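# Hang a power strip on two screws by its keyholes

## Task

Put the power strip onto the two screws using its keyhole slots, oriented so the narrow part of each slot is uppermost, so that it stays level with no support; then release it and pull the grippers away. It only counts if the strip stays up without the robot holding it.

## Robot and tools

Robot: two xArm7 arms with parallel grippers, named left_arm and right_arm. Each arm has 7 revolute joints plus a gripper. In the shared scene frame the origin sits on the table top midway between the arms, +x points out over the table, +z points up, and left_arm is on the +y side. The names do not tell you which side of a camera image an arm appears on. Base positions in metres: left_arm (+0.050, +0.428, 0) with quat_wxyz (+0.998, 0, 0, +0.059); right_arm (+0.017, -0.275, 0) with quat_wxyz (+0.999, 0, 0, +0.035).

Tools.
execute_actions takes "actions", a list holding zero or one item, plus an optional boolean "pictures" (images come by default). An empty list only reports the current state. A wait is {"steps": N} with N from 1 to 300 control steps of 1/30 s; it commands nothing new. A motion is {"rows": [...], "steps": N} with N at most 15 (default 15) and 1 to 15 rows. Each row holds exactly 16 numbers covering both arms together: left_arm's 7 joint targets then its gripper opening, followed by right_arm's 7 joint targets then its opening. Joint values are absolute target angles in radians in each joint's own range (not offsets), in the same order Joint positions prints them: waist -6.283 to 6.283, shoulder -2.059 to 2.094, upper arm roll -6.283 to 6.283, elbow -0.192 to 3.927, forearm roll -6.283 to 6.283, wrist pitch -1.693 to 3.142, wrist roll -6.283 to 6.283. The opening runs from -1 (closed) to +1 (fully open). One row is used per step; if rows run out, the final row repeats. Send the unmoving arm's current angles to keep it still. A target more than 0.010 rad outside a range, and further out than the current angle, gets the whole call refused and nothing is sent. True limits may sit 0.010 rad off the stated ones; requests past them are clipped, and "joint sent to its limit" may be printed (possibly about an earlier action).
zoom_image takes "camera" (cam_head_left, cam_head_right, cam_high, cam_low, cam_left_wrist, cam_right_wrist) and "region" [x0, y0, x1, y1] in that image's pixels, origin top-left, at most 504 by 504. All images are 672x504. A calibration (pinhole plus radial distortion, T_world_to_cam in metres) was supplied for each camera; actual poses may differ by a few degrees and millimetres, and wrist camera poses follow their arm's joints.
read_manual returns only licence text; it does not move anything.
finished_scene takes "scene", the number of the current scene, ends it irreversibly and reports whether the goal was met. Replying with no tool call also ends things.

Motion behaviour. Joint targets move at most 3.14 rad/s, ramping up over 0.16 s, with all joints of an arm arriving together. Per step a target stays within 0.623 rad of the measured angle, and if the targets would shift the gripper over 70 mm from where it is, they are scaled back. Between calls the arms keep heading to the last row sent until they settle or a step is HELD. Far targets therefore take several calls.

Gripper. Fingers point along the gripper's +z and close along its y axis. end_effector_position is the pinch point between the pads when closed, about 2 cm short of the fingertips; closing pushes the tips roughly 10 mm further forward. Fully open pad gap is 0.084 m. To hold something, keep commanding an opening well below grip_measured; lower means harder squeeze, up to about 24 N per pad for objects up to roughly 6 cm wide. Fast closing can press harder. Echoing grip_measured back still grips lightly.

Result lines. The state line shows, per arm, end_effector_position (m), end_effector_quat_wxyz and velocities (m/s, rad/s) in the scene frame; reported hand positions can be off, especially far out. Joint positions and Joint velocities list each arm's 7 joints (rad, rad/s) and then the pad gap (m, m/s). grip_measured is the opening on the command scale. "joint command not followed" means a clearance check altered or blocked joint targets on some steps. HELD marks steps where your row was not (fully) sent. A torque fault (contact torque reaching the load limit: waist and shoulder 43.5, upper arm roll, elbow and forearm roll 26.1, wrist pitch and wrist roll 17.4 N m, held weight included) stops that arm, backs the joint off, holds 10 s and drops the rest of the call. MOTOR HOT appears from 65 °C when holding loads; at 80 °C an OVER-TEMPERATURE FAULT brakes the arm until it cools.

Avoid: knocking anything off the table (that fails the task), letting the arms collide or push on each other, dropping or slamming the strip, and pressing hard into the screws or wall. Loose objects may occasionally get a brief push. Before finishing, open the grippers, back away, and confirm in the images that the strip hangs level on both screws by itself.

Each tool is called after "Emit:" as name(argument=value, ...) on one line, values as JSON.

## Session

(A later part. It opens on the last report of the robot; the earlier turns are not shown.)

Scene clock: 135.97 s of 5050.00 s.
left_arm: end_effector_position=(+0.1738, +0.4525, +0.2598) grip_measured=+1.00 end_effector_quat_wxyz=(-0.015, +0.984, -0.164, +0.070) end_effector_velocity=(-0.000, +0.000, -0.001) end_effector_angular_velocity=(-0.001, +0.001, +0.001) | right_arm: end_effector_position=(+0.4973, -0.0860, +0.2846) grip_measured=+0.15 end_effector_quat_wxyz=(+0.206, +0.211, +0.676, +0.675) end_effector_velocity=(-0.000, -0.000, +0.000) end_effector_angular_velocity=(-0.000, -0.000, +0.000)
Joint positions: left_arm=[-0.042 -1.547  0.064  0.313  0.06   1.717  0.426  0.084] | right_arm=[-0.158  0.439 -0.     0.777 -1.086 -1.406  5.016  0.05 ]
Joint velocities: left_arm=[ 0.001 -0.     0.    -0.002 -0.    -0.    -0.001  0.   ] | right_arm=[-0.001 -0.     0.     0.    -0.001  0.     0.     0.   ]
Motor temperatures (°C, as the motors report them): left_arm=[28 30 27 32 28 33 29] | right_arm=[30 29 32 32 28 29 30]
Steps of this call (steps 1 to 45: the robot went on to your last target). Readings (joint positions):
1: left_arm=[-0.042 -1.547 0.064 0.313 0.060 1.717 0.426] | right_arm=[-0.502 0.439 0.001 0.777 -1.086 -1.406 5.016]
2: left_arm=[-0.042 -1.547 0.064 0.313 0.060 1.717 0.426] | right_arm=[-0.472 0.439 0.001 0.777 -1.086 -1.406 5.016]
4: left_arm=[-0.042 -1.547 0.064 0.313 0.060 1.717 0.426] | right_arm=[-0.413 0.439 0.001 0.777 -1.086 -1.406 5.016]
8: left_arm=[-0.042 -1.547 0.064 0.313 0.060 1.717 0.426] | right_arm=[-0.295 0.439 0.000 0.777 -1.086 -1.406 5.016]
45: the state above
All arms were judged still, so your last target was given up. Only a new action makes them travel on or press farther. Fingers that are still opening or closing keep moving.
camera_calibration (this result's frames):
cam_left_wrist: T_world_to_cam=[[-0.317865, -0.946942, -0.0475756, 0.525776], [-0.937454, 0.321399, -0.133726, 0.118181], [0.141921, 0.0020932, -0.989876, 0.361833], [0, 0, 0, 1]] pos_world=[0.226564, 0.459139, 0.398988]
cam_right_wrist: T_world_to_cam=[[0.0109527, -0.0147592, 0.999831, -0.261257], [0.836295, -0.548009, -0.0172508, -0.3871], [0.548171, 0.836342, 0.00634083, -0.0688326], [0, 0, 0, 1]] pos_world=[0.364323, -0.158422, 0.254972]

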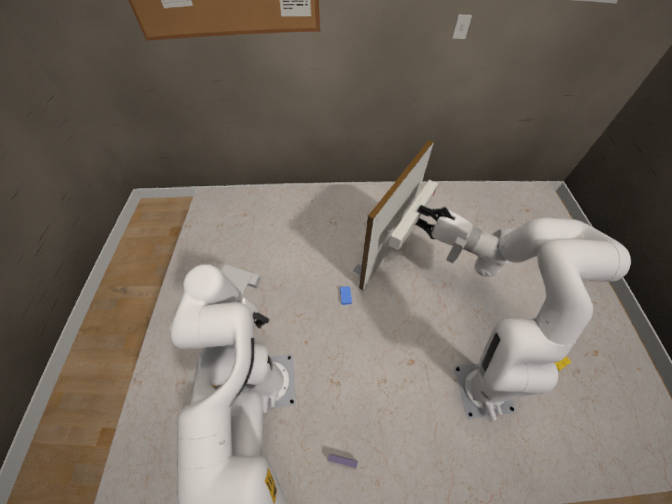

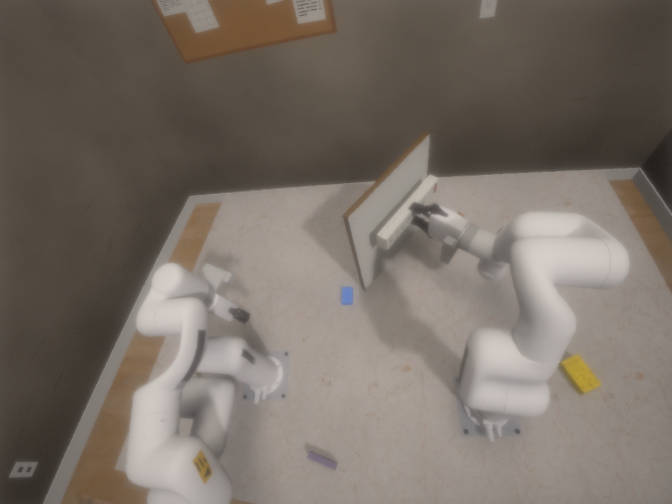

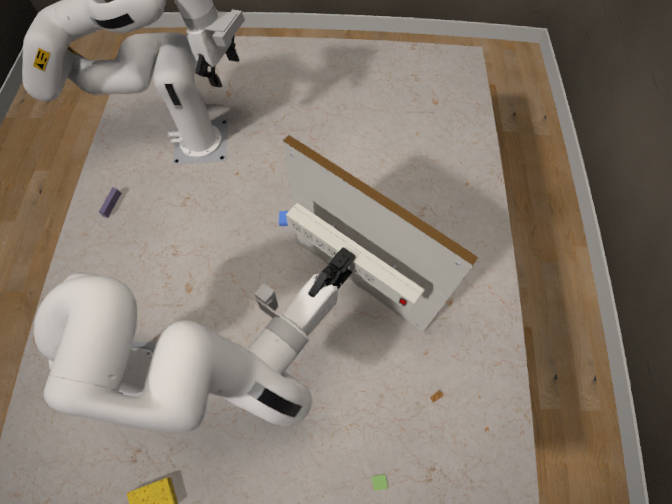

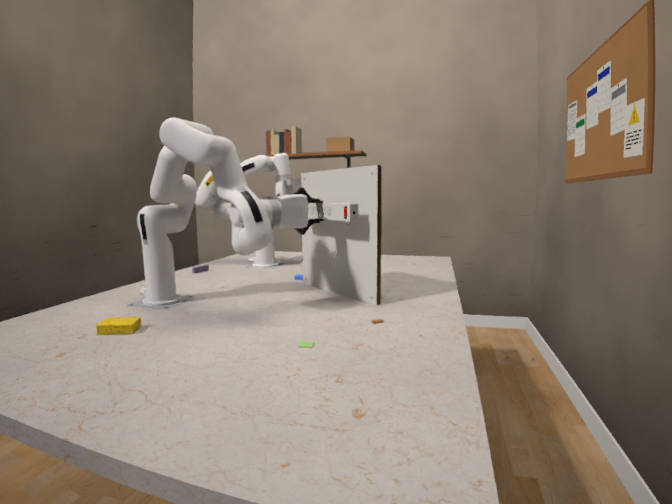

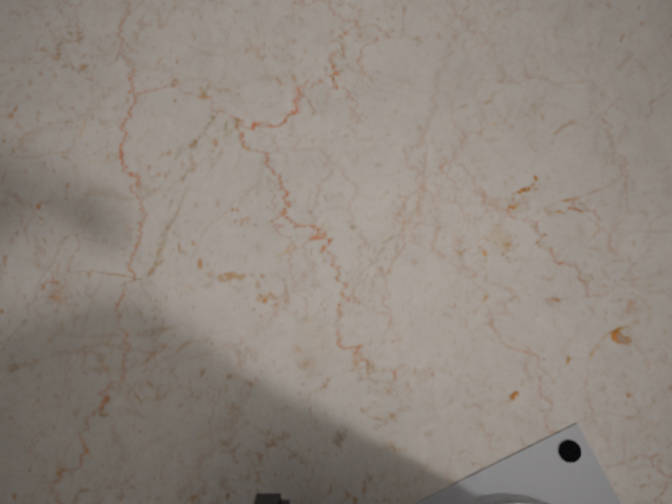

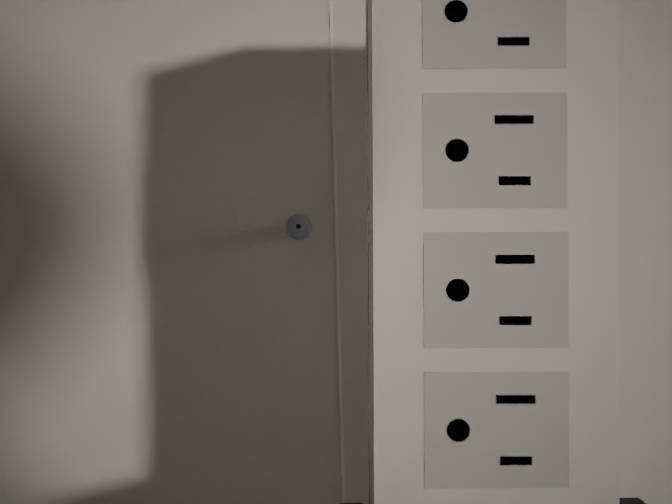

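Emit:
execute_actions(actions=[{"rows":[[-0.042,-1.547,0.064,0.313,0.06,1.717,0.426,1,-0.152,0.4615,0,0.769,-1.077,-1.42,4.968,-1]],"steps":15}], pictures=false)

Emit:
execute_actions(actions=[{"steps":10}])

Scene clock: 156.87 s of 5050.00 s.
left_arm: end_effector_position=(+0.1738, +0.4525, +0.2598) grip_measured=+1.00 end_effector_quat_wxyz=(-0.015, +0.984, -0.164, +0.070) end_effector_velocity=(+0.000, -0.000, -0.000) end_effector_angular_velocity=(+0.001, -0.001, -0.001) | right_arm: end_effector_position=(+0.4951, -0.0846, +0.2761) grip_measured=+0.15 end_effector_quat_wxyz=(+0.213, +0.203, +0.678, +0.674) end_effector_velocity=(-0.001, +0.000, -0.001) end_effector_angular_velocity=(-0.000, -0.000, +0.001)
Joint positions: left_arm=[-0.042 -1.547  0.064  0.313  0.06   1.717  0.426  0.084] | right_arm=[-0.152  0.461 -0.     0.769 -1.077 -1.42   4.968  0.05 ]
Joint velocities: left_arm=[-0.    -0.    -0.001 -0.    -0.    -0.001  0.001  0.   ] | right_arm=[ 0.     0.002 -0.    -0.002 -0.    -0.002 -0.004 -0.   ]
Motor temperatures (°C, as the motors report them): left_arm=[28 30 27 32 28 33 29] | right_arm=[30 28 32 31 28 29 30]
Steps of this call (steps 1 to 90: nothing new was sent; then 17.40 s passed at rest; steps 91 to 105: all 15 steps of this action). Readings (joint positions):
91: left_arm=[-0.042 -1.547 0.064 0.313 0.060 1.717 0.426] | right_arm=[-0.158 0.439 -0.000 0.777 -1.086 -1.406 5.016]
92: left_arm=[-0.042 -1.547 0.064 0.313 0.060 1.717 0.426] | right_arm=[-0.158 0.440 -0.000 0.777 -1.085 -1.407 5.011]
94: left_arm=[-0.042 -1.547 0.064 0.313 0.060 1.717 0.426] | right_arm=[-0.155 0.450 -0.000 0.774 -1.081 -1.414 4.990]
98: left_arm=[-0.042 -1.547 0.064 0.313 0.060 1.717 0.426] | right_arm=[-0.152 0.460 0.000 0.769 -1.078 -1.418 4.973]
105: the state above

Scene clock: 157.20 s of 5050.00 s.
left_arm: end_effector_position=(+0.1738, +0.4525, +0.2598) grip_measured=+1.00 end_effector_quat_wxyz=(-0.015, +0.984, -0.164, +0.070) end_effector_velocity=(+0.000, +0.000, +0.000) end_effector_angular_velocity=(-0.001, -0.002, +0.001) | right_arm: end_effector_position=(+0.4951, -0.0845, +0.2759) grip_measured=+0.15 end_effector_quat_wxyz=(+0.213, +0.203, +0.678, +0.674) end_effector_velocity=(+0.000, -0.000, +0.000) end_effector_angular_velocity=(+0.000, -0.001, +0.000)
Joint positions: left_arm=[-0.042 -1.547  0.064  0.313  0.06   1.717  0.426  0.084] | right_arm=[-0.152  0.461 -0.     0.769 -1.077 -1.42   4.968  0.05 ]
Joint velocities: left_arm=[ 0.001 -0.     0.001  0.    -0.    -0.001 -0.    -0.   ] | right_arm=[-0.     0.001 -0.001  0.001 -0.001 -0.001 -0.     0.   ]
Motor temperatures (°C, as the motors report them): left_arm=[28 30 27 32 28 33 29] | right_arm=[30 28 32 31 28 29 30]
Steps of this call (steps 1 to 10: the robot went on to your last target). Readings (joint positions):
1: left_arm=[-0.042 -1.547 0.064 0.313 0.060 1.717 0.426] | right_arm=[-0.152 0.461 -0.000 0.769 -1.077 -1.420 4.968]
2: left_arm=[-0.042 -1.547 0.064 0.313 0.060 1.717 0.426] | right_arm=[-0.152 0.461 -0.000 0.769 -1.077 -1.420 4.968]
4: left_arm=[-0.042 -1.547 0.064 0.313 0.060 1.717 0.426] | right_arm=[-0.152 0.461 -0.000 0.769 -1.077 -1.420 4.968]
8: left_arm=[-0.042 -1.547 0.064 0.313 0.060 1.717 0.426] | right_arm=[-0.152 0.461 -0.000 0.769 -1.077 -1.420 4.968]
10: the state above
camera_calibration (this result's frames):
cam_left_wrist: T_world_to_cam=[[-0.317865, -0.946942, -0.0475756, 0.525776], [-0.937454, 0.321399, -0.133726, 0.118181], [0.141921, 0.00209317, -0.989876, 0.361833], [0, 0, 0, 1]] pos_world=[0.226563, 0.459139, 0.398988]
cam_right_wrist: T_world_to_cam=[[-0.00615774, -0.00430757, 0.999972, -0.243275], [0.837232, -0.546841, 0.00279998, -0.390519], [0.546813, 0.837226, 0.00697373, -0.0681931], [0, 0, 0, 1]] pos_world=[0.362746, -0.157507, 0.244837]

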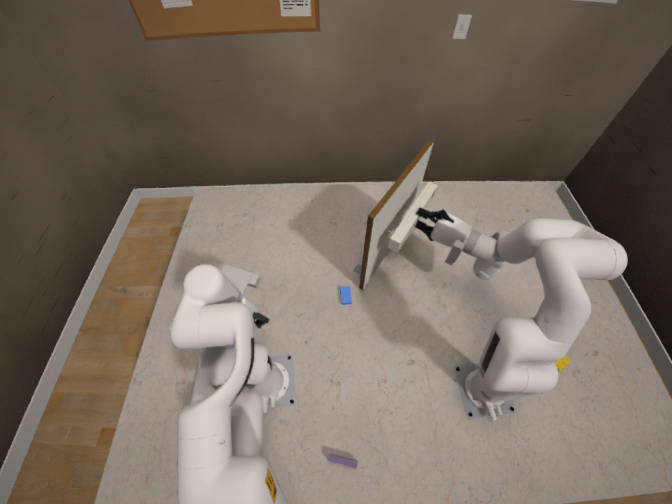

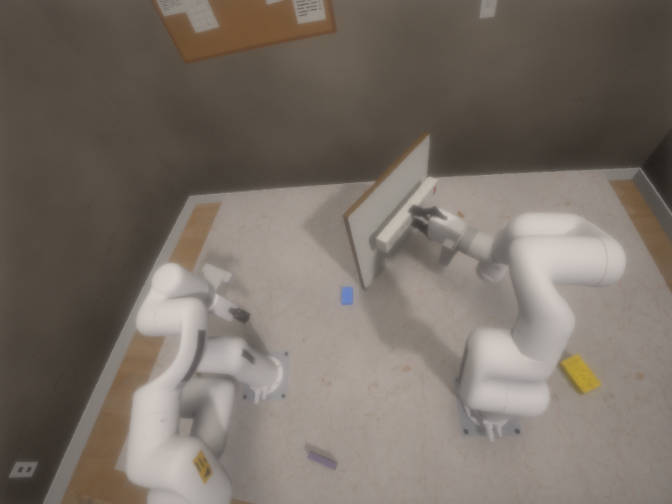

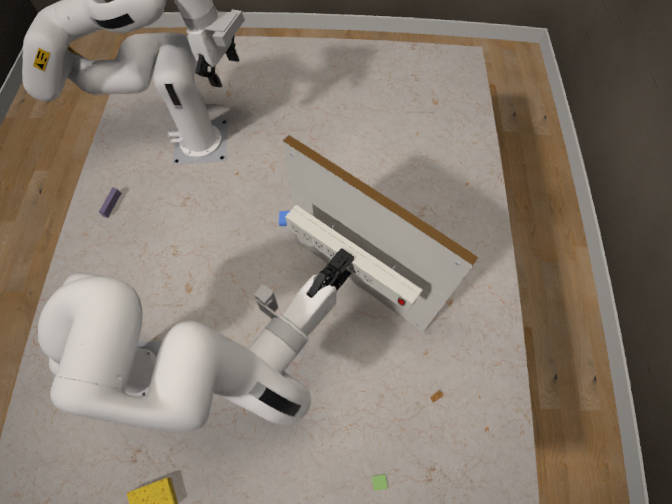

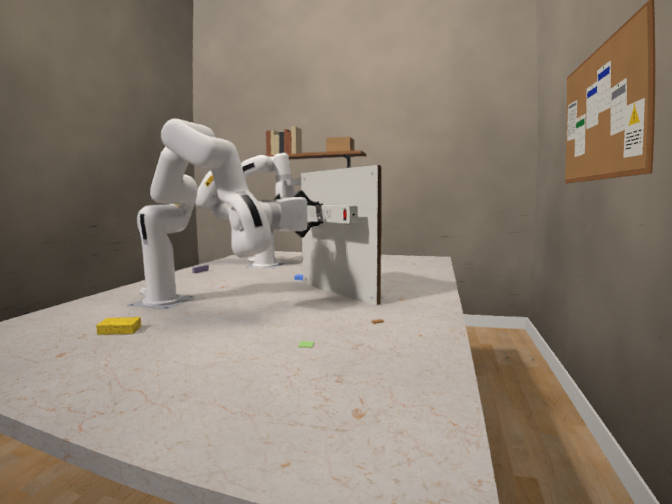

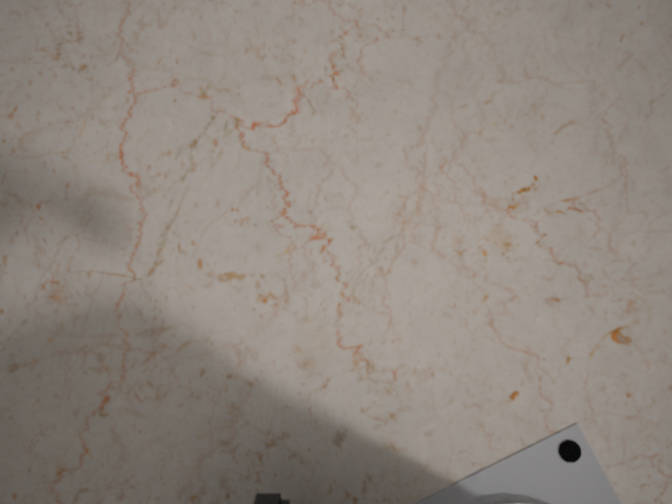

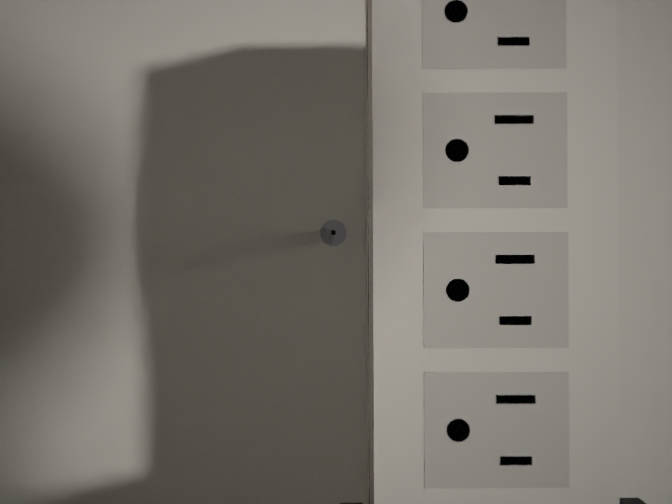

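Emit:
execute_actions(actions=[{"rows":[[-0.042,-1.547,0.064,0.313,0.06,1.717,0.426,1,-0.1496,0.5569,0,0.7787,-1.0673,-1.462,4.888,-1]],"steps":15}], pictures=false)

Emit:
execute_actions(actions=[{"rows":[[-0.042,-1.547,0.064,0.313,0.06,1.717,0.426,1,-0.1169,0.5743,0,0.815,-1.0383,-1.443,4.903,-1]],"steps":15}], pictures=false)

Emit:
execute_actions(actions=[{"steps":10}])

Scene clock: 173.00 s of 5050.00 s.
left_arm: end_effector_position=(+0.1738, +0.4525, +0.2598) grip_measured=+1.00 end_effector_quat_wxyz=(-0.015, +0.984, -0.164, +0.070) end_effector_velocity=(-0.000, -0.000, +0.000) end_effector_angular_velocity=(+0.001, +0.000, +0.000) | right_arm: end_effector_position=(+0.4946, -0.0862, +0.2460) grip_measured=+0.15 end_effector_quat_wxyz=(+0.214, +0.201, +0.678, +0.674) end_effector_velocity=(-0.000, -0.001, -0.003) end_effector_angular_velocity=(-0.000, +0.000, -0.002)
Joint positions: left_arm=[-0.042 -1.547  0.064  0.313  0.06   1.717  0.426  0.084] | right_arm=[-0.15   0.555  0.     0.779 -1.067 -1.462  4.889  0.05 ]
Joint velocities: left_arm=[-0.    -0.    -0.001  0.     0.     0.001 -0.    -0.   ] | right_arm=[-0.     0.009 -0.001 -0.001  0.002 -0.005 -0.009  0.   ]
Motor temperatures (°C, as the motors report them): left_arm=[28 30 27 32 28 33 29] | right_arm=[30 28 32 31 28 29 30]
Steps of this call (steps 1 to 15: the robot went on to your last target; steps 16 to 90: nothing new was sent; then 12.30 s passed at rest; steps 91 to 105: all 15 steps of this action). Readings (joint positions):
91: left_arm=[-0.042 -1.547 0.064 0.313 0.060 1.717 0.426] | right_arm=[-0.152 0.462 -0.000 0.769 -1.077 -1.420 4.968]
92: left_arm=[-0.042 -1.547 0.064 0.313 0.060 1.717 0.426] | right_arm=[-0.152 0.465 0.000 0.770 -1.077 -1.422 4.964]
94: left_arm=[-0.042 -1.547 0.064 0.313 0.060 1.717 0.426] | right_arm=[-0.151 0.496 0.000 0.776 -1.073 -1.438 4.935]
98: left_arm=[-0.042 -1.547 0.064 0.313 0.060 1.717 0.426] | right_arm=[-0.150 0.549 -0.000 0.775 -1.069 -1.455 4.898]
105: the state above

Scene clock: 173.50 s of 5050.00 s.
left_arm: end_effector_position=(+0.1738, +0.4525, +0.2598) grip_measured=+1.00 end_effector_quat_wxyz=(-0.015, +0.984, -0.164, +0.070) end_effector_velocity=(-0.000, -0.000, -0.001) end_effector_angular_velocity=(+0.000, +0.002, +0.001) | right_arm: end_effector_position=(+0.5042, -0.0746, +0.2438) grip_measured=+0.15 end_effector_quat_wxyz=(+0.212, +0.202, +0.679, +0.673) end_effector_velocity=(+0.000, +0.003, +0.000) end_effector_angular_velocity=(+0.001, -0.000, +0.003)
Joint positions: left_arm=[-0.042 -1.547  0.064  0.313  0.06   1.717  0.426  0.084] | right_arm=[-0.117  0.574 -0.     0.815 -1.039 -1.443  4.903  0.05 ]
Joint velocities: left_arm=[ 0.001  0.    -0.    -0.002 -0.     0.001 -0.    -0.   ] | right_arm=[ 0.004  0.001  0.003  0.003  0.003  0.001  0.001 -0.   ]
Motor temperatures (°C, as the motors report them): left_arm=[28 30 27 32 28 33 29] | right_arm=[30 28 32 31 28 29 30]
Steps of this call (steps 1 to 15: all 15 steps of this action). Readings (joint positions):
1: left_arm=[-0.042 -1.547 0.064 0.313 0.060 1.717 0.426] | right_arm=[-0.149 0.556 -0.000 0.779 -1.067 -1.462 4.889]
2: left_arm=[-0.042 -1.547 0.064 0.313 0.060 1.717 0.426] | right_arm=[-0.147 0.558 -0.001 0.782 -1.064 -1.460 4.890]
4: left_arm=[-0.042 -1.547 0.064 0.313 0.060 1.717 0.426] | right_arm=[-0.132 0.566 -0.001 0.800 -1.050 -1.451 4.897]
8: left_arm=[-0.042 -1.547 0.064 0.313 0.060 1.717 0.426] | right_arm=[-0.119 0.573 0.001 0.812 -1.041 -1.445 4.902]
15: the state above

Scene clock: 173.83 s of 5050.00 s.
left_arm: end_effector_position=(+0.1738, +0.4525, +0.2598) grip_measured=+1.00 end_effector_quat_wxyz=(-0.015, +0.984, -0.164, +0.070) end_effector_velocity=(+0.000, +0.000, +0.000) end_effector_angular_velocity=(-0.001, +0.000, -0.000) | right_arm: end_effector_position=(+0.5042, -0.0744, +0.2438) grip_measured=+0.15 end_effector_quat_wxyz=(+0.212, +0.202, +0.679, +0.673) end_effector_velocity=(-0.001, +0.001, -0.000) end_effector_angular_velocity=(+0.000, +0.001, +0.001)
Joint positions: left_arm=[-0.042 -1.547  0.064  0.313  0.06   1.717  0.426  0.084] | right_arm=[-0.117  0.574 -0.     0.815 -1.038 -1.443  4.903  0.05 ]
Joint velocities: left_arm=[ 0.     0.     0.001  0.     0.    -0.     0.    -0.   ] | right_arm=[ 0.001 -0.     0.    -0.001 -0.     0.     0.     0.   ]
Motor temperatures (°C, as the motors report them): left_arm=[28 30 27 32 28 33 29] | right_arm=[30 28 32 31 28 29 30]
Steps of this call (steps 1 to 10: the robot went on to your last target). Readings (joint positions):
1: left_arm=[-0.042 -1.547 0.064 0.313 0.060 1.717 0.426] | right_arm=[-0.117 0.574 -0.000 0.815 -1.038 -1.443 4.903]
2: left_arm=[-0.042 -1.547 0.064 0.313 0.060 1.717 0.426] | right_arm=[-0.117 0.574 -0.000 0.815 -1.038 -1.443 4.903]
4: left_arm=[-0.042 -1.547 0.064 0.313 0.060 1.717 0.426] | right_arm=[-0.117 0.574 -0.000 0.815 -1.038 -1.443 4.903]
8: left_arm=[-0.042 -1.547 0.064 0.313 0.060 1.717 0.426] | right_arm=[-0.117 0.574 -0.000 0.815 -1.038 -1.443 4.903]
10: the state above
camera_calibration (this result's frames):
cam_left_wrist: T_world_to_cam=[[-0.317865, -0.946942, -0.0475755, 0.525776], [-0.937454, 0.321399, -0.133726, 0.118181], [0.141921, 0.00209307, -0.989876, 0.361833], [0, 0, 0, 1]] pos_world=[0.226564, 0.459139, 0.398988]
cam_right_wrist: T_world_to_cam=[[-0.00648704, -0.00118187, 0.999978, -0.210618], [0.839084, -0.54398, 0.00480037, -0.393755], [0.543963, 0.839097, 0.00452051, -0.0792884], [0, 0, 0, 1]] pos_world=[0.372157, -0.147913, 0.212862]

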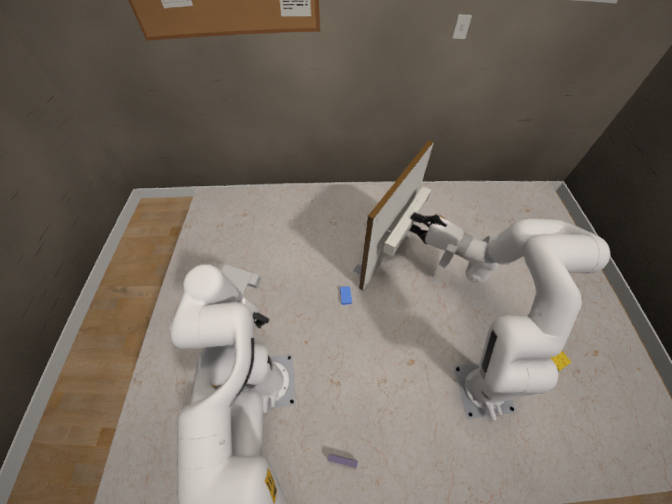

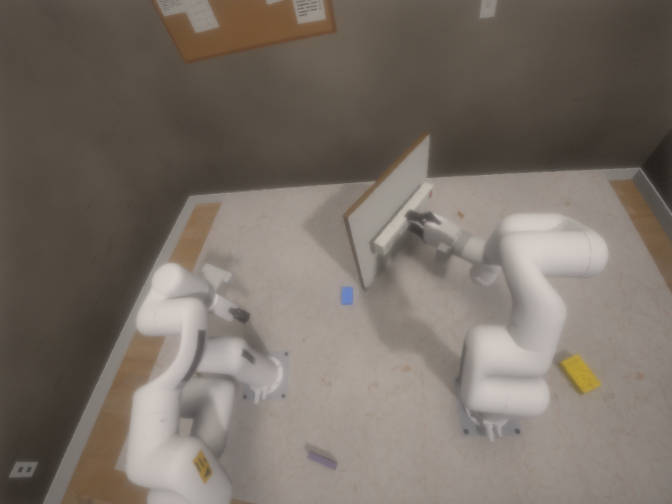

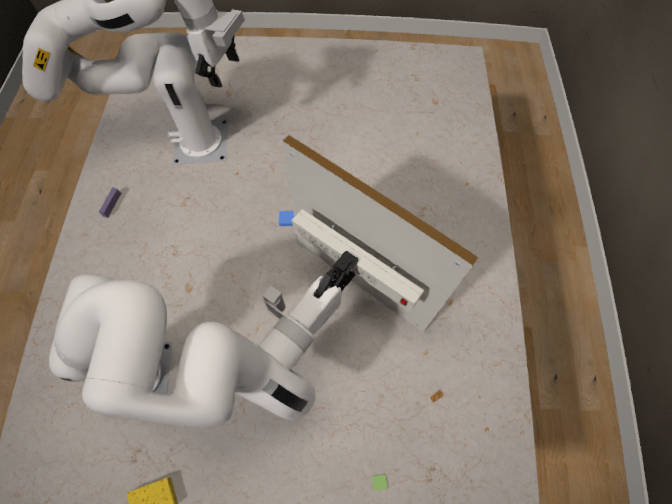

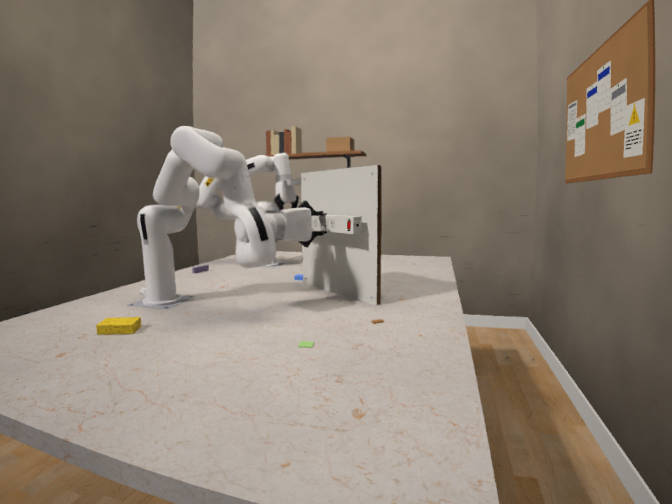

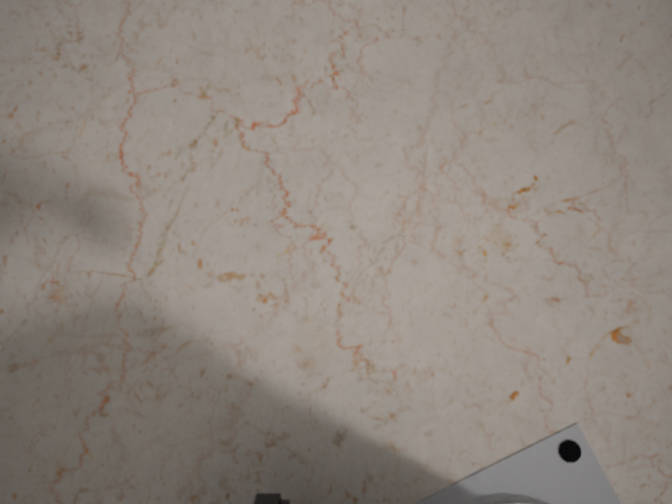

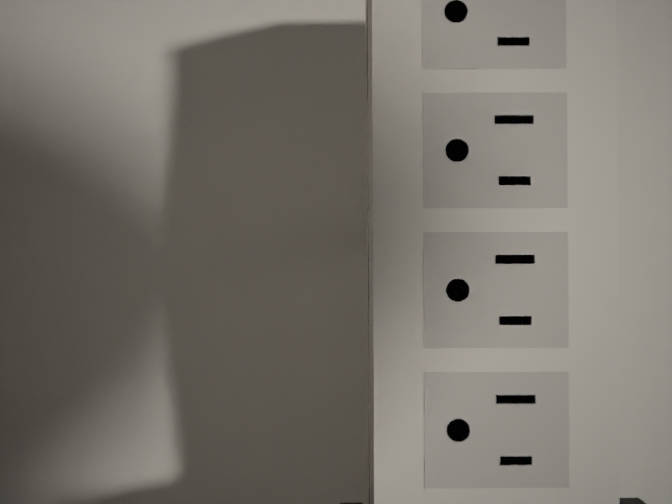

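Emit:
execute_actions(actions=[{"rows":[[-0.042,-1.547,0.064,0.313,0.06,1.717,0.426,1,-0.1113,0.5737,0,0.802,-1.0318,-1.4473,4.8936,-1],[-0.042,-1.547,0.064,0.313,0.06,1.717,0.426,1,-0.1113,0.5737,0,0.802,-1.0318,-1.4473,4.8936,-1],[-0.042,-1.547,0.064,0.313,0.06,1.717,0.426,1,-0.1113,0.5737,0,0.802,-1.0318,-1.4473,4.8936,-1],[-0.042,-1.547,0.064,0.313,0.06,1.717,0.426,1,-0.1113,0.5737,0,0.802,-1.0318,-1.4473,4.8936,-1],[-0.042,-1.547,0.064,0.313,0.06,1.717,0.426,1,-0.1113,0.5737,0,0.802,-1.0318,-1.4473,4.8936,-1],[-0.042,-1.547,0.064,0.313,0.06,1.717,0.426,1,-0.1113,0.5737,0,0.802,-1.0318,-1.4473,4.8936,-1],[-0.042,-1.547,0.064,0.313,0.06,1.717,0.426,1,-0.0939,0.583,0,0.8214,-1.0164,-1.4373,4.9016,-1]],"steps":15}], pictures=false)

Emit:
execute_actions(actions=[{"steps":12}])

Scene clock: 188.37 s of 5050.00 s.
left_arm: end_effector_position=(+0.1738, +0.4525, +0.2598) grip_measured=+1.00 end_effector_quat_wxyz=(-0.015, +0.984, -0.164, +0.070) end_effector_velocity=(+0.000, -0.000, +0.000) end_effector_angular_velocity=(-0.002, -0.000, +0.000) | right_arm: end_effector_position=(+0.5056, -0.0662, +0.2412) grip_measured=+0.15 end_effector_quat_wxyz=(+0.210, +0.203, +0.680, +0.673) end_effector_velocity=(+0.005, -0.002, -0.001) end_effector_angular_velocity=(-0.004, +0.001, -0.013)
Joint positions: left_arm=[-0.042 -1.547  0.064  0.313  0.06   1.717  0.426  0.084] | right_arm=[-0.095  0.583  0.     0.82  -1.017 -1.438  4.901  0.05 ]
Joint velocities: left_arm=[ 0.001  0.     0.002  0.001 -0.001  0.     0.001 -0.   ] | right_arm=[ 0.005  0.005 -0.009  0.009  0.011  0.005  0.004  0.   ]
Motor temperatures (°C, as the motors report them): left_arm=[28 30 27 32 28 33 29] | right_arm=[30 28 32 31 28 29 30]
Steps of this call (steps 1 to 15: the robot went on to your last target; steps 16 to 90: nothing new was sent; then 11.03 s passed at rest; steps 91 to 105: all 15 steps of this action). Readings (joint positions):
91: left_arm=[-0.042 -1.547 0.064 0.313 0.060 1.717 0.426] | right_arm=[-0.117 0.574 -0.000 0.815 -1.038 -1.443 4.903]
92: left_arm=[-0.042 -1.547 0.064 0.313 0.060 1.717 0.426] | right_arm=[-0.116 0.574 -0.000 0.813 -1.037 -1.444 4.901]
94: left_arm=[-0.042 -1.547 0.064 0.313 0.060 1.717 0.426] | right_arm=[-0.113 0.574 -0.000 0.807 -1.034 -1.446 4.897]
98: left_arm=[-0.042 -1.547 0.064 0.313 0.060 1.717 0.426] | right_arm=[-0.109 0.575 -0.000 0.806 -1.030 -1.445 4.896]
105: the state above

Scene clock: 188.77 s of 5050.00 s.
left_arm: end_effector_position=(+0.1738, +0.4525, +0.2598) grip_measured=+1.00 end_effector_quat_wxyz=(-0.015, +0.984, -0.164, +0.070) end_effector_velocity=(+0.000, -0.000, +0.000) end_effector_angular_velocity=(+0.001, -0.001, -0.000) | right_arm: end_effector_position=(+0.5060, -0.0661, +0.2411) grip_measured=+0.15 end_effector_quat_wxyz=(+0.210, +0.203, +0.680, +0.673) end_effector_velocity=(+0.000, +0.001, +0.000) end_effector_angular_velocity=(+0.000, +0.001, -0.000)
Joint positions: left_arm=[-0.042 -1.547  0.064  0.313  0.06   1.717  0.426  0.084] | right_arm=[-0.094  0.583 -0.     0.821 -1.016 -1.437  4.902  0.05 ]
Joint velocities: left_arm=[-0.    -0.002 -0.001 -0.    -0.    -0.    -0.    -0.   ] | right_arm=[ 0.001 -0.     0.001 -0.     0.002  0.001  0.    -0.   ]
Motor temperatures (°C, as the motors report them): left_arm=[28 30 27 32 28 33 29] | right_arm=[30 28 32 31 28 29 30]
Steps of this call (steps 1 to 12: the robot went on to your last target). Readings (joint positions):
1: left_arm=[-0.042 -1.547 0.064 0.313 0.060 1.717 0.426] | right_arm=[-0.095 0.583 0.000 0.821 -1.017 -1.438 4.901]
2: left_arm=[-0.042 -1.547 0.064 0.313 0.060 1.717 0.426] | right_arm=[-0.094 0.583 -0.000 0.821 -1.017 -1.438 4.901]
4: left_arm=[-0.042 -1.547 0.064 0.313 0.060 1.717 0.426] | right_arm=[-0.094 0.583 -0.000 0.821 -1.017 -1.437 4.902]
8: left_arm=[-0.042 -1.547 0.064 0.313 0.060 1.717 0.426] | right_arm=[-0.094 0.583 -0.000 0.821 -1.016 -1.437 4.902]
12: the state above
camera_calibration (this result's frames):
cam_left_wrist: T_world_to_cam=[[-0.317865, -0.946942, -0.0475757, 0.525776], [-0.937454, 0.321399, -0.133726, 0.118181], [0.141921, 0.00209322, -0.989876, 0.361833], [0, 0, 0, 1]] pos_world=[0.226563, 0.459139, 0.398988]
cam_right_wrist: T_world_to_cam=[[-0.0024184, -0.00104296, 0.999997, -0.209983], [0.839401, -0.543511, 0.00146315, -0.390016], [0.543507, 0.839402, 0.00218989, -0.0863348], [0, 0, 0, 1]] pos_world=[0.373796, -0.139727, 0.210742]

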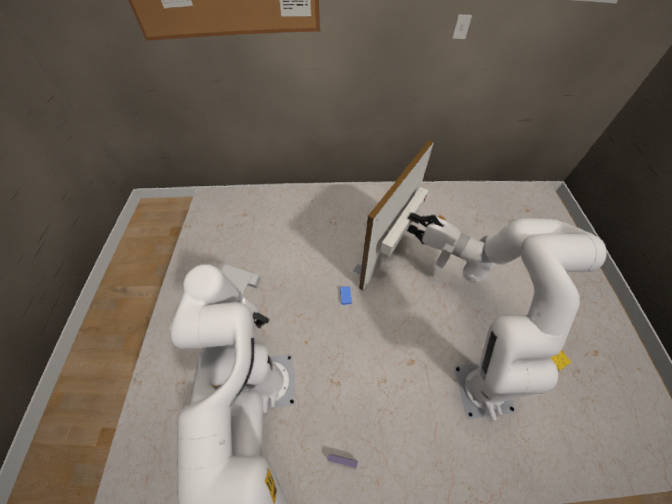

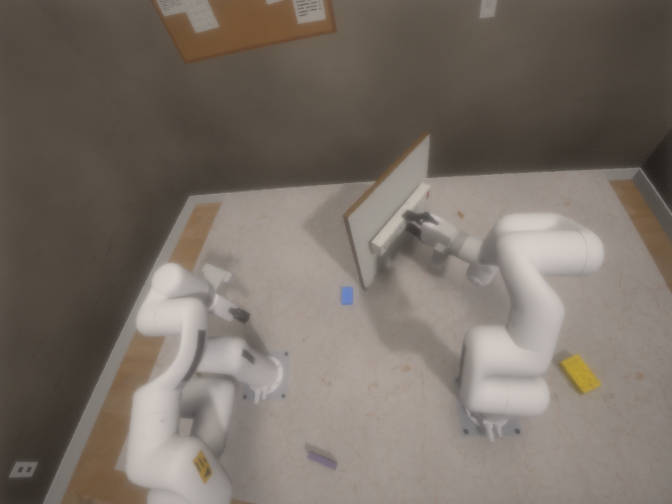

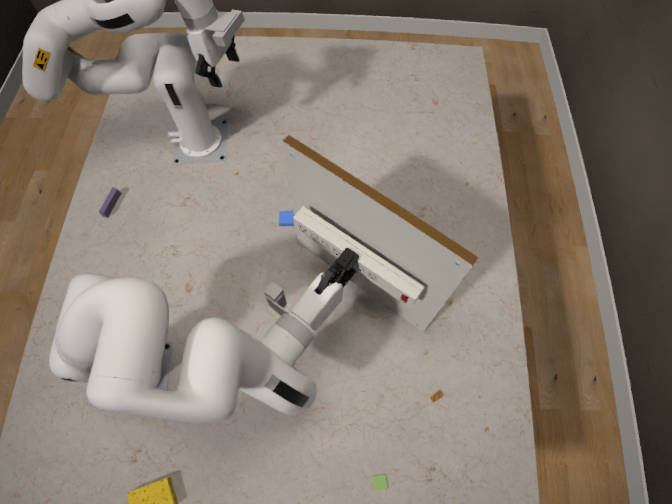

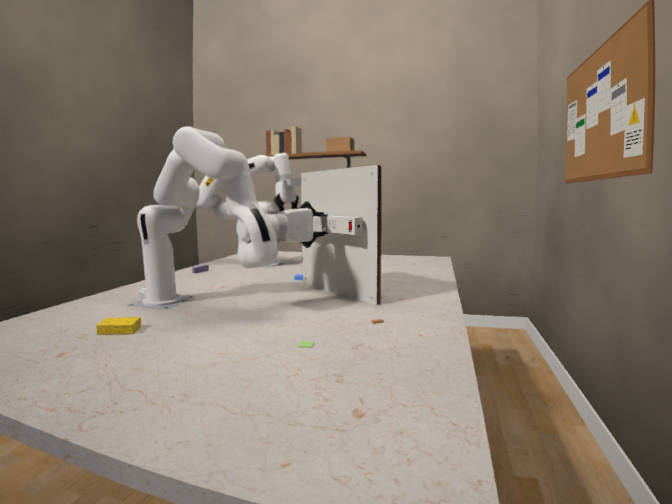

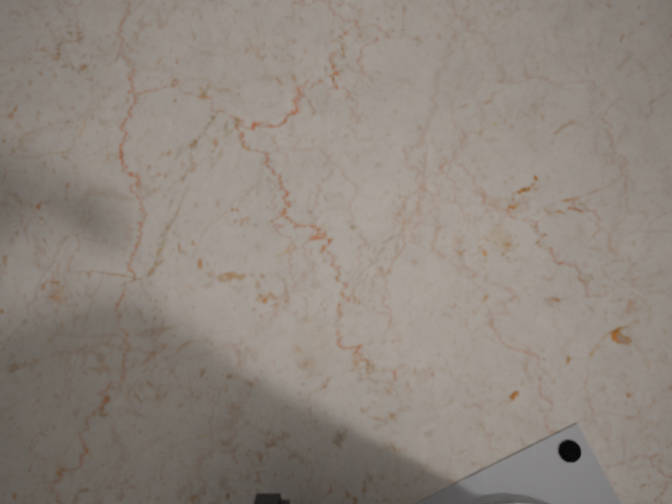

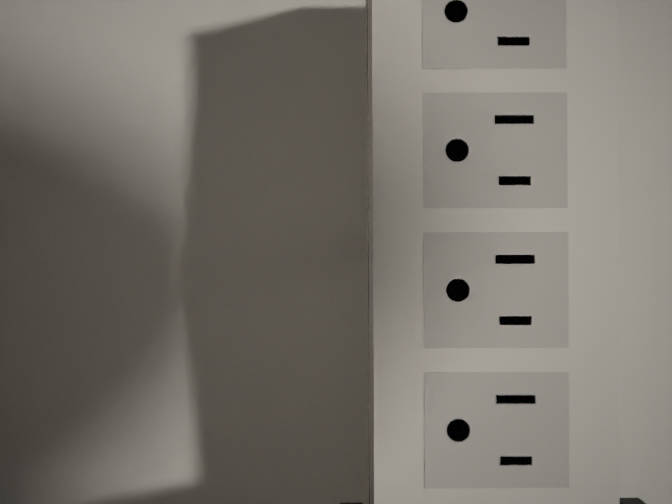

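Emit:
execute_actions(actions=[{"rows":[[-0.042,-1.547,0.064,0.313,0.06,1.717,0.426,1,-0.0808,0.59,0,0.836,-1.0048,-1.4298,4.9076,-1],[-0.042,-1.547,0.064,0.313,0.06,1.717,0.426,1,-0.0808,0.59,0,0.836,-1.0048,-1.4298,4.9076,-1],[-0.042,-1.547,0.064,0.313,0.06,1.717,0.426,1,-0.0808,0.59,0,0.836,-1.0048,-1.4298,4.9076,-1],[-0.042,-1.547,0.064,0.313,0.06,1.717,0.426,1,-0.0808,0.59,0,0.836,-1.0048,-1.4298,4.9076,-1],[-0.042,-1.547,0.064,0.313,0.06,1.717,0.426,1,-0.0808,0.59,0,0.836,-1.0048,-1.4298,4.9076,-1],[-0.042,-1.547,0.064,0.313,0.06,1.717,0.426,1,-0.0677,0.5969,0,0.8504,-0.9932,-1.4223,4.9136,-1]],"steps":15}], pictures=false)

Emit:
execute_actions(actions=[{"steps":12}])

Emit:
zoom_image(camera="cam_high", region=[280,180,440,320])

Scene clock: 201.00 s of 5050.00 s.
left_arm: end_effector_position=(+0.1738, +0.4525, +0.2598) grip_measured=+1.00 end_effector_quat_wxyz=(-0.015, +0.984, -0.164, +0.070) end_effector_velocity=(+0.000, +0.000, +0.000) end_effector_angular_velocity=(+0.001, -0.001, +0.000) | right_arm: end_effector_position=(+0.5136, -0.0576, +0.2404) grip_measured=+0.15 end_effector_quat_wxyz=(+0.211, +0.204, +0.680, +0.672) end_effector_velocity=(+0.002, +0.004, -0.001) end_effector_angular_velocity=(-0.003, +0.001, +0.003)
Joint positions: left_arm=[-0.042 -1.547  0.064  0.313  0.06   1.717  0.426  0.084] | right_arm=[-0.069  0.596 -0.001  0.85  -0.993 -1.424  4.913  0.051]
Joint velocities: left_arm=[ 0. -0. -0. -0.  0. -0. -0. -0.] | right_arm=[0.008 0.003 0.002 0.008 0.006 0.008 0.002 0.   ]
Motor temperatures (°C, as the motors report them): left_arm=[28 30 27 32 28 33 29] | right_arm=[30 28 32 31 28 29 30]
Steps of this call (steps 1 to 15: the robot went on to your last target; steps 16 to 90: nothing new was sent; then 8.73 s passed at rest; steps 91 to 105: all 15 steps of this action). Readings (joint positions):
91: left_arm=[-0.042 -1.547 0.064 0.313 0.060 1.717 0.426] | right_arm=[-0.094 0.583 -0.000 0.822 -1.016 -1.437 4.902]
92: left_arm=[-0.042 -1.547 0.064 0.313 0.060 1.717 0.426] | right_arm=[-0.092 0.584 -0.001 0.824 -1.014 -1.436 4.903]
94: left_arm=[-0.042 -1.547 0.064 0.313 0.060 1.717 0.426] | right_arm=[-0.087 0.588 -0.002 0.829 -1.009 -1.434 4.906]
98: left_arm=[-0.042 -1.547 0.064 0.313 0.060 1.717 0.426] | right_arm=[-0.078 0.592 -0.003 0.839 -1.001 -1.431 4.910]
105: the state above

Scene clock: 201.40 s of 5050.00 s.
left_arm: end_effector_position=(+0.1738, +0.4525, +0.2598) grip_measured=+1.00 end_effector_quat_wxyz=(-0.015, +0.984, -0.164, +0.070) end_effector_velocity=(+0.000, -0.000, -0.000) end_effector_angular_velocity=(-0.000, +0.000, -0.000) | right_arm: end_effector_position=(+0.5137, -0.0568, +0.2403) grip_measured=+0.15 end_effector_quat_wxyz=(+0.210, +0.204, +0.680, +0.672) end_effector_velocity=(-0.000, +0.001, -0.001) end_effector_angular_velocity=(-0.002, +0.002, +0.001)
Joint positions: left_arm=[-0.042 -1.547  0.064  0.313  0.06   1.717  0.426  0.084] | right_arm=[-0.068  0.597 -0.001  0.851 -0.993 -1.422  4.914  0.051]
Joint velocities: left_arm=[-0.001 -0.     0.    -0.    -0.    -0.    -0.    -0.   ] | right_arm=[ 0.001  0.001  0.     0.    -0.     0.002 -0.     0.   ]
Motor temperatures (°C, as the motors report them): left_arm=[28 30 27 32 28 33 29] | right_arm=[30 28 32 31 28 29 30]
Steps of this call (steps 1 to 12: the robot went on to your last target). Readings (joint positions):
1: left_arm=[-0.042 -1.547 0.064 0.313 0.060 1.717 0.426] | right_arm=[-0.069 0.596 -0.001 0.850 -0.993 -1.423 4.914]
2: left_arm=[-0.042 -1.547 0.064 0.313 0.060 1.717 0.426] | right_arm=[-0.069 0.596 -0.001 0.850 -0.993 -1.423 4.914]
4: left_arm=[-0.042 -1.547 0.064 0.313 0.060 1.717 0.426] | right_arm=[-0.069 0.596 -0.001 0.851 -0.993 -1.423 4.914]
8: left_arm=[-0.042 -1.547 0.064 0.313 0.060 1.717 0.426] | right_arm=[-0.069 0.597 -0.001 0.851 -0.993 -1.423 4.914]
12: the state above
camera_calibration (this result's frames):
cam_left_wrist: T_world_to_cam=[[-0.317865, -0.946942, -0.0475756, 0.525776], [-0.937454, 0.321399, -0.133726, 0.118181], [0.141921, 0.00209312, -0.989876, 0.361833], [0, 0, 0, 1]] pos_world=[0.226564, 0.459139, 0.398988]
cam_right_wrist: T_world_to_cam=[[-0.000444341, -0.000869839, 1, -0.210209], [0.838655, -0.544663, -0.00010112, -0.390786], [0.544662, 0.838655, 0.00097151, -0.0986729], [0, 0, 0, 1]] pos_world=[0.381385, -0.130277, 0.210265]

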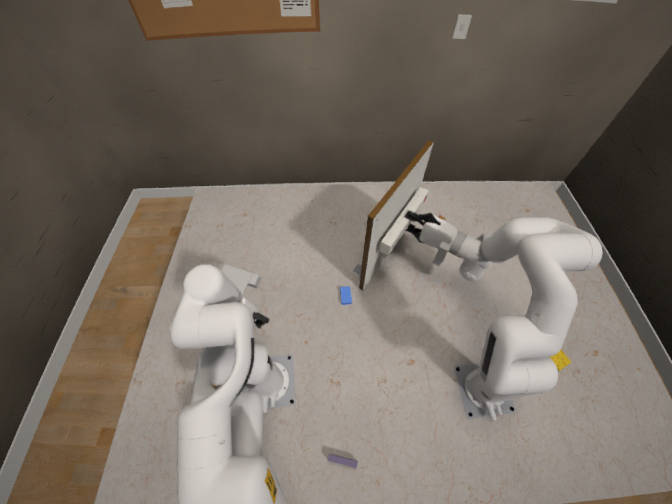

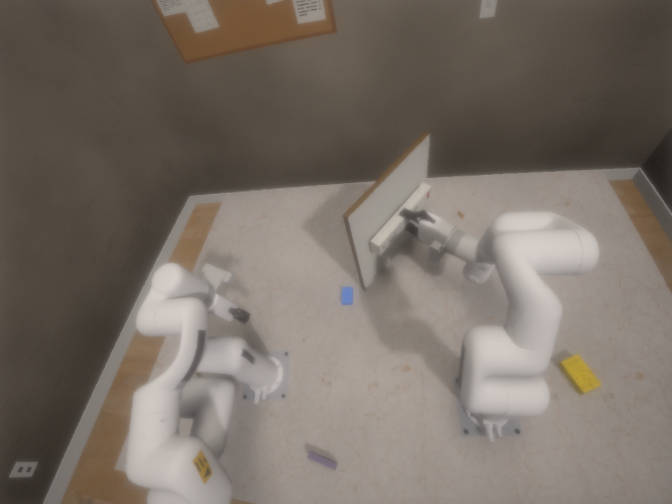

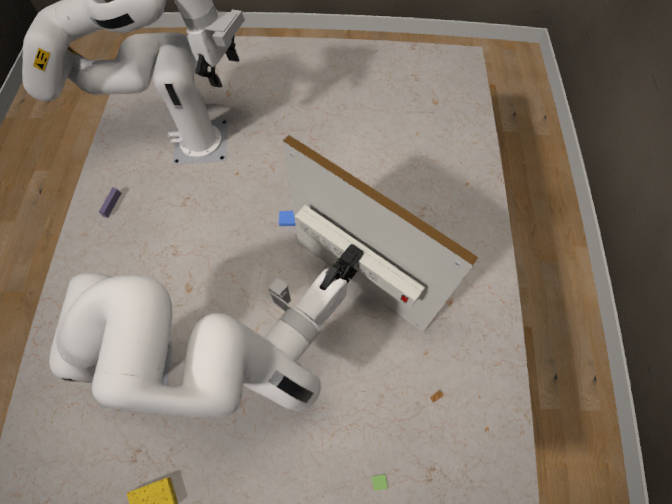

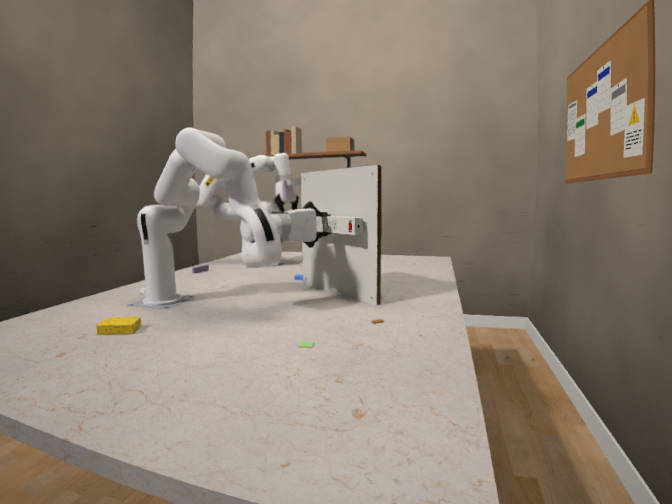

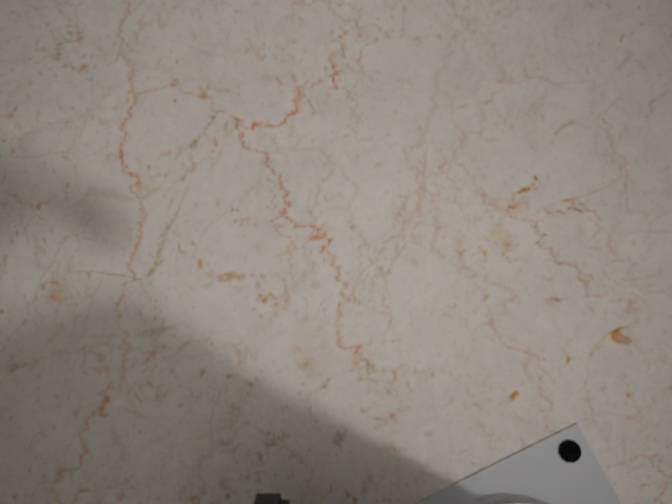

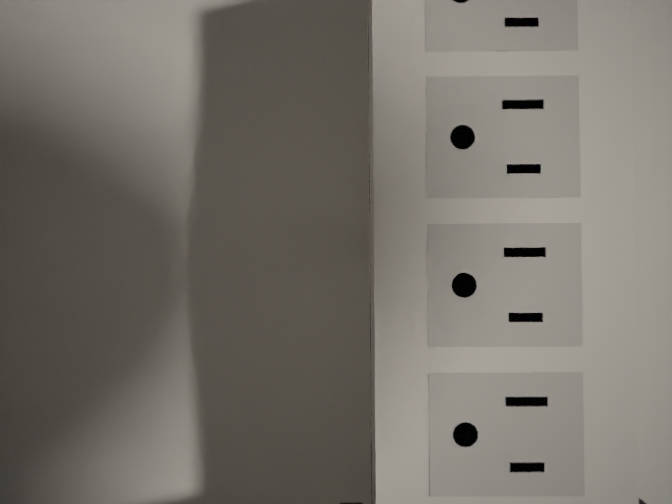

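Region (280, 180, 440, 320) of cam_high's 672x504 image, scaled by 3.150, with more detail than that image has; it fills the top 441 rows of this view, and the rest is white.

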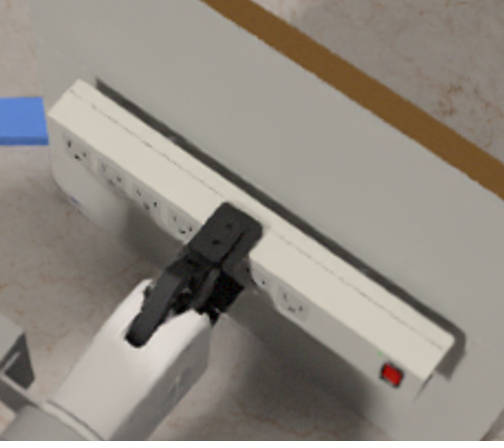

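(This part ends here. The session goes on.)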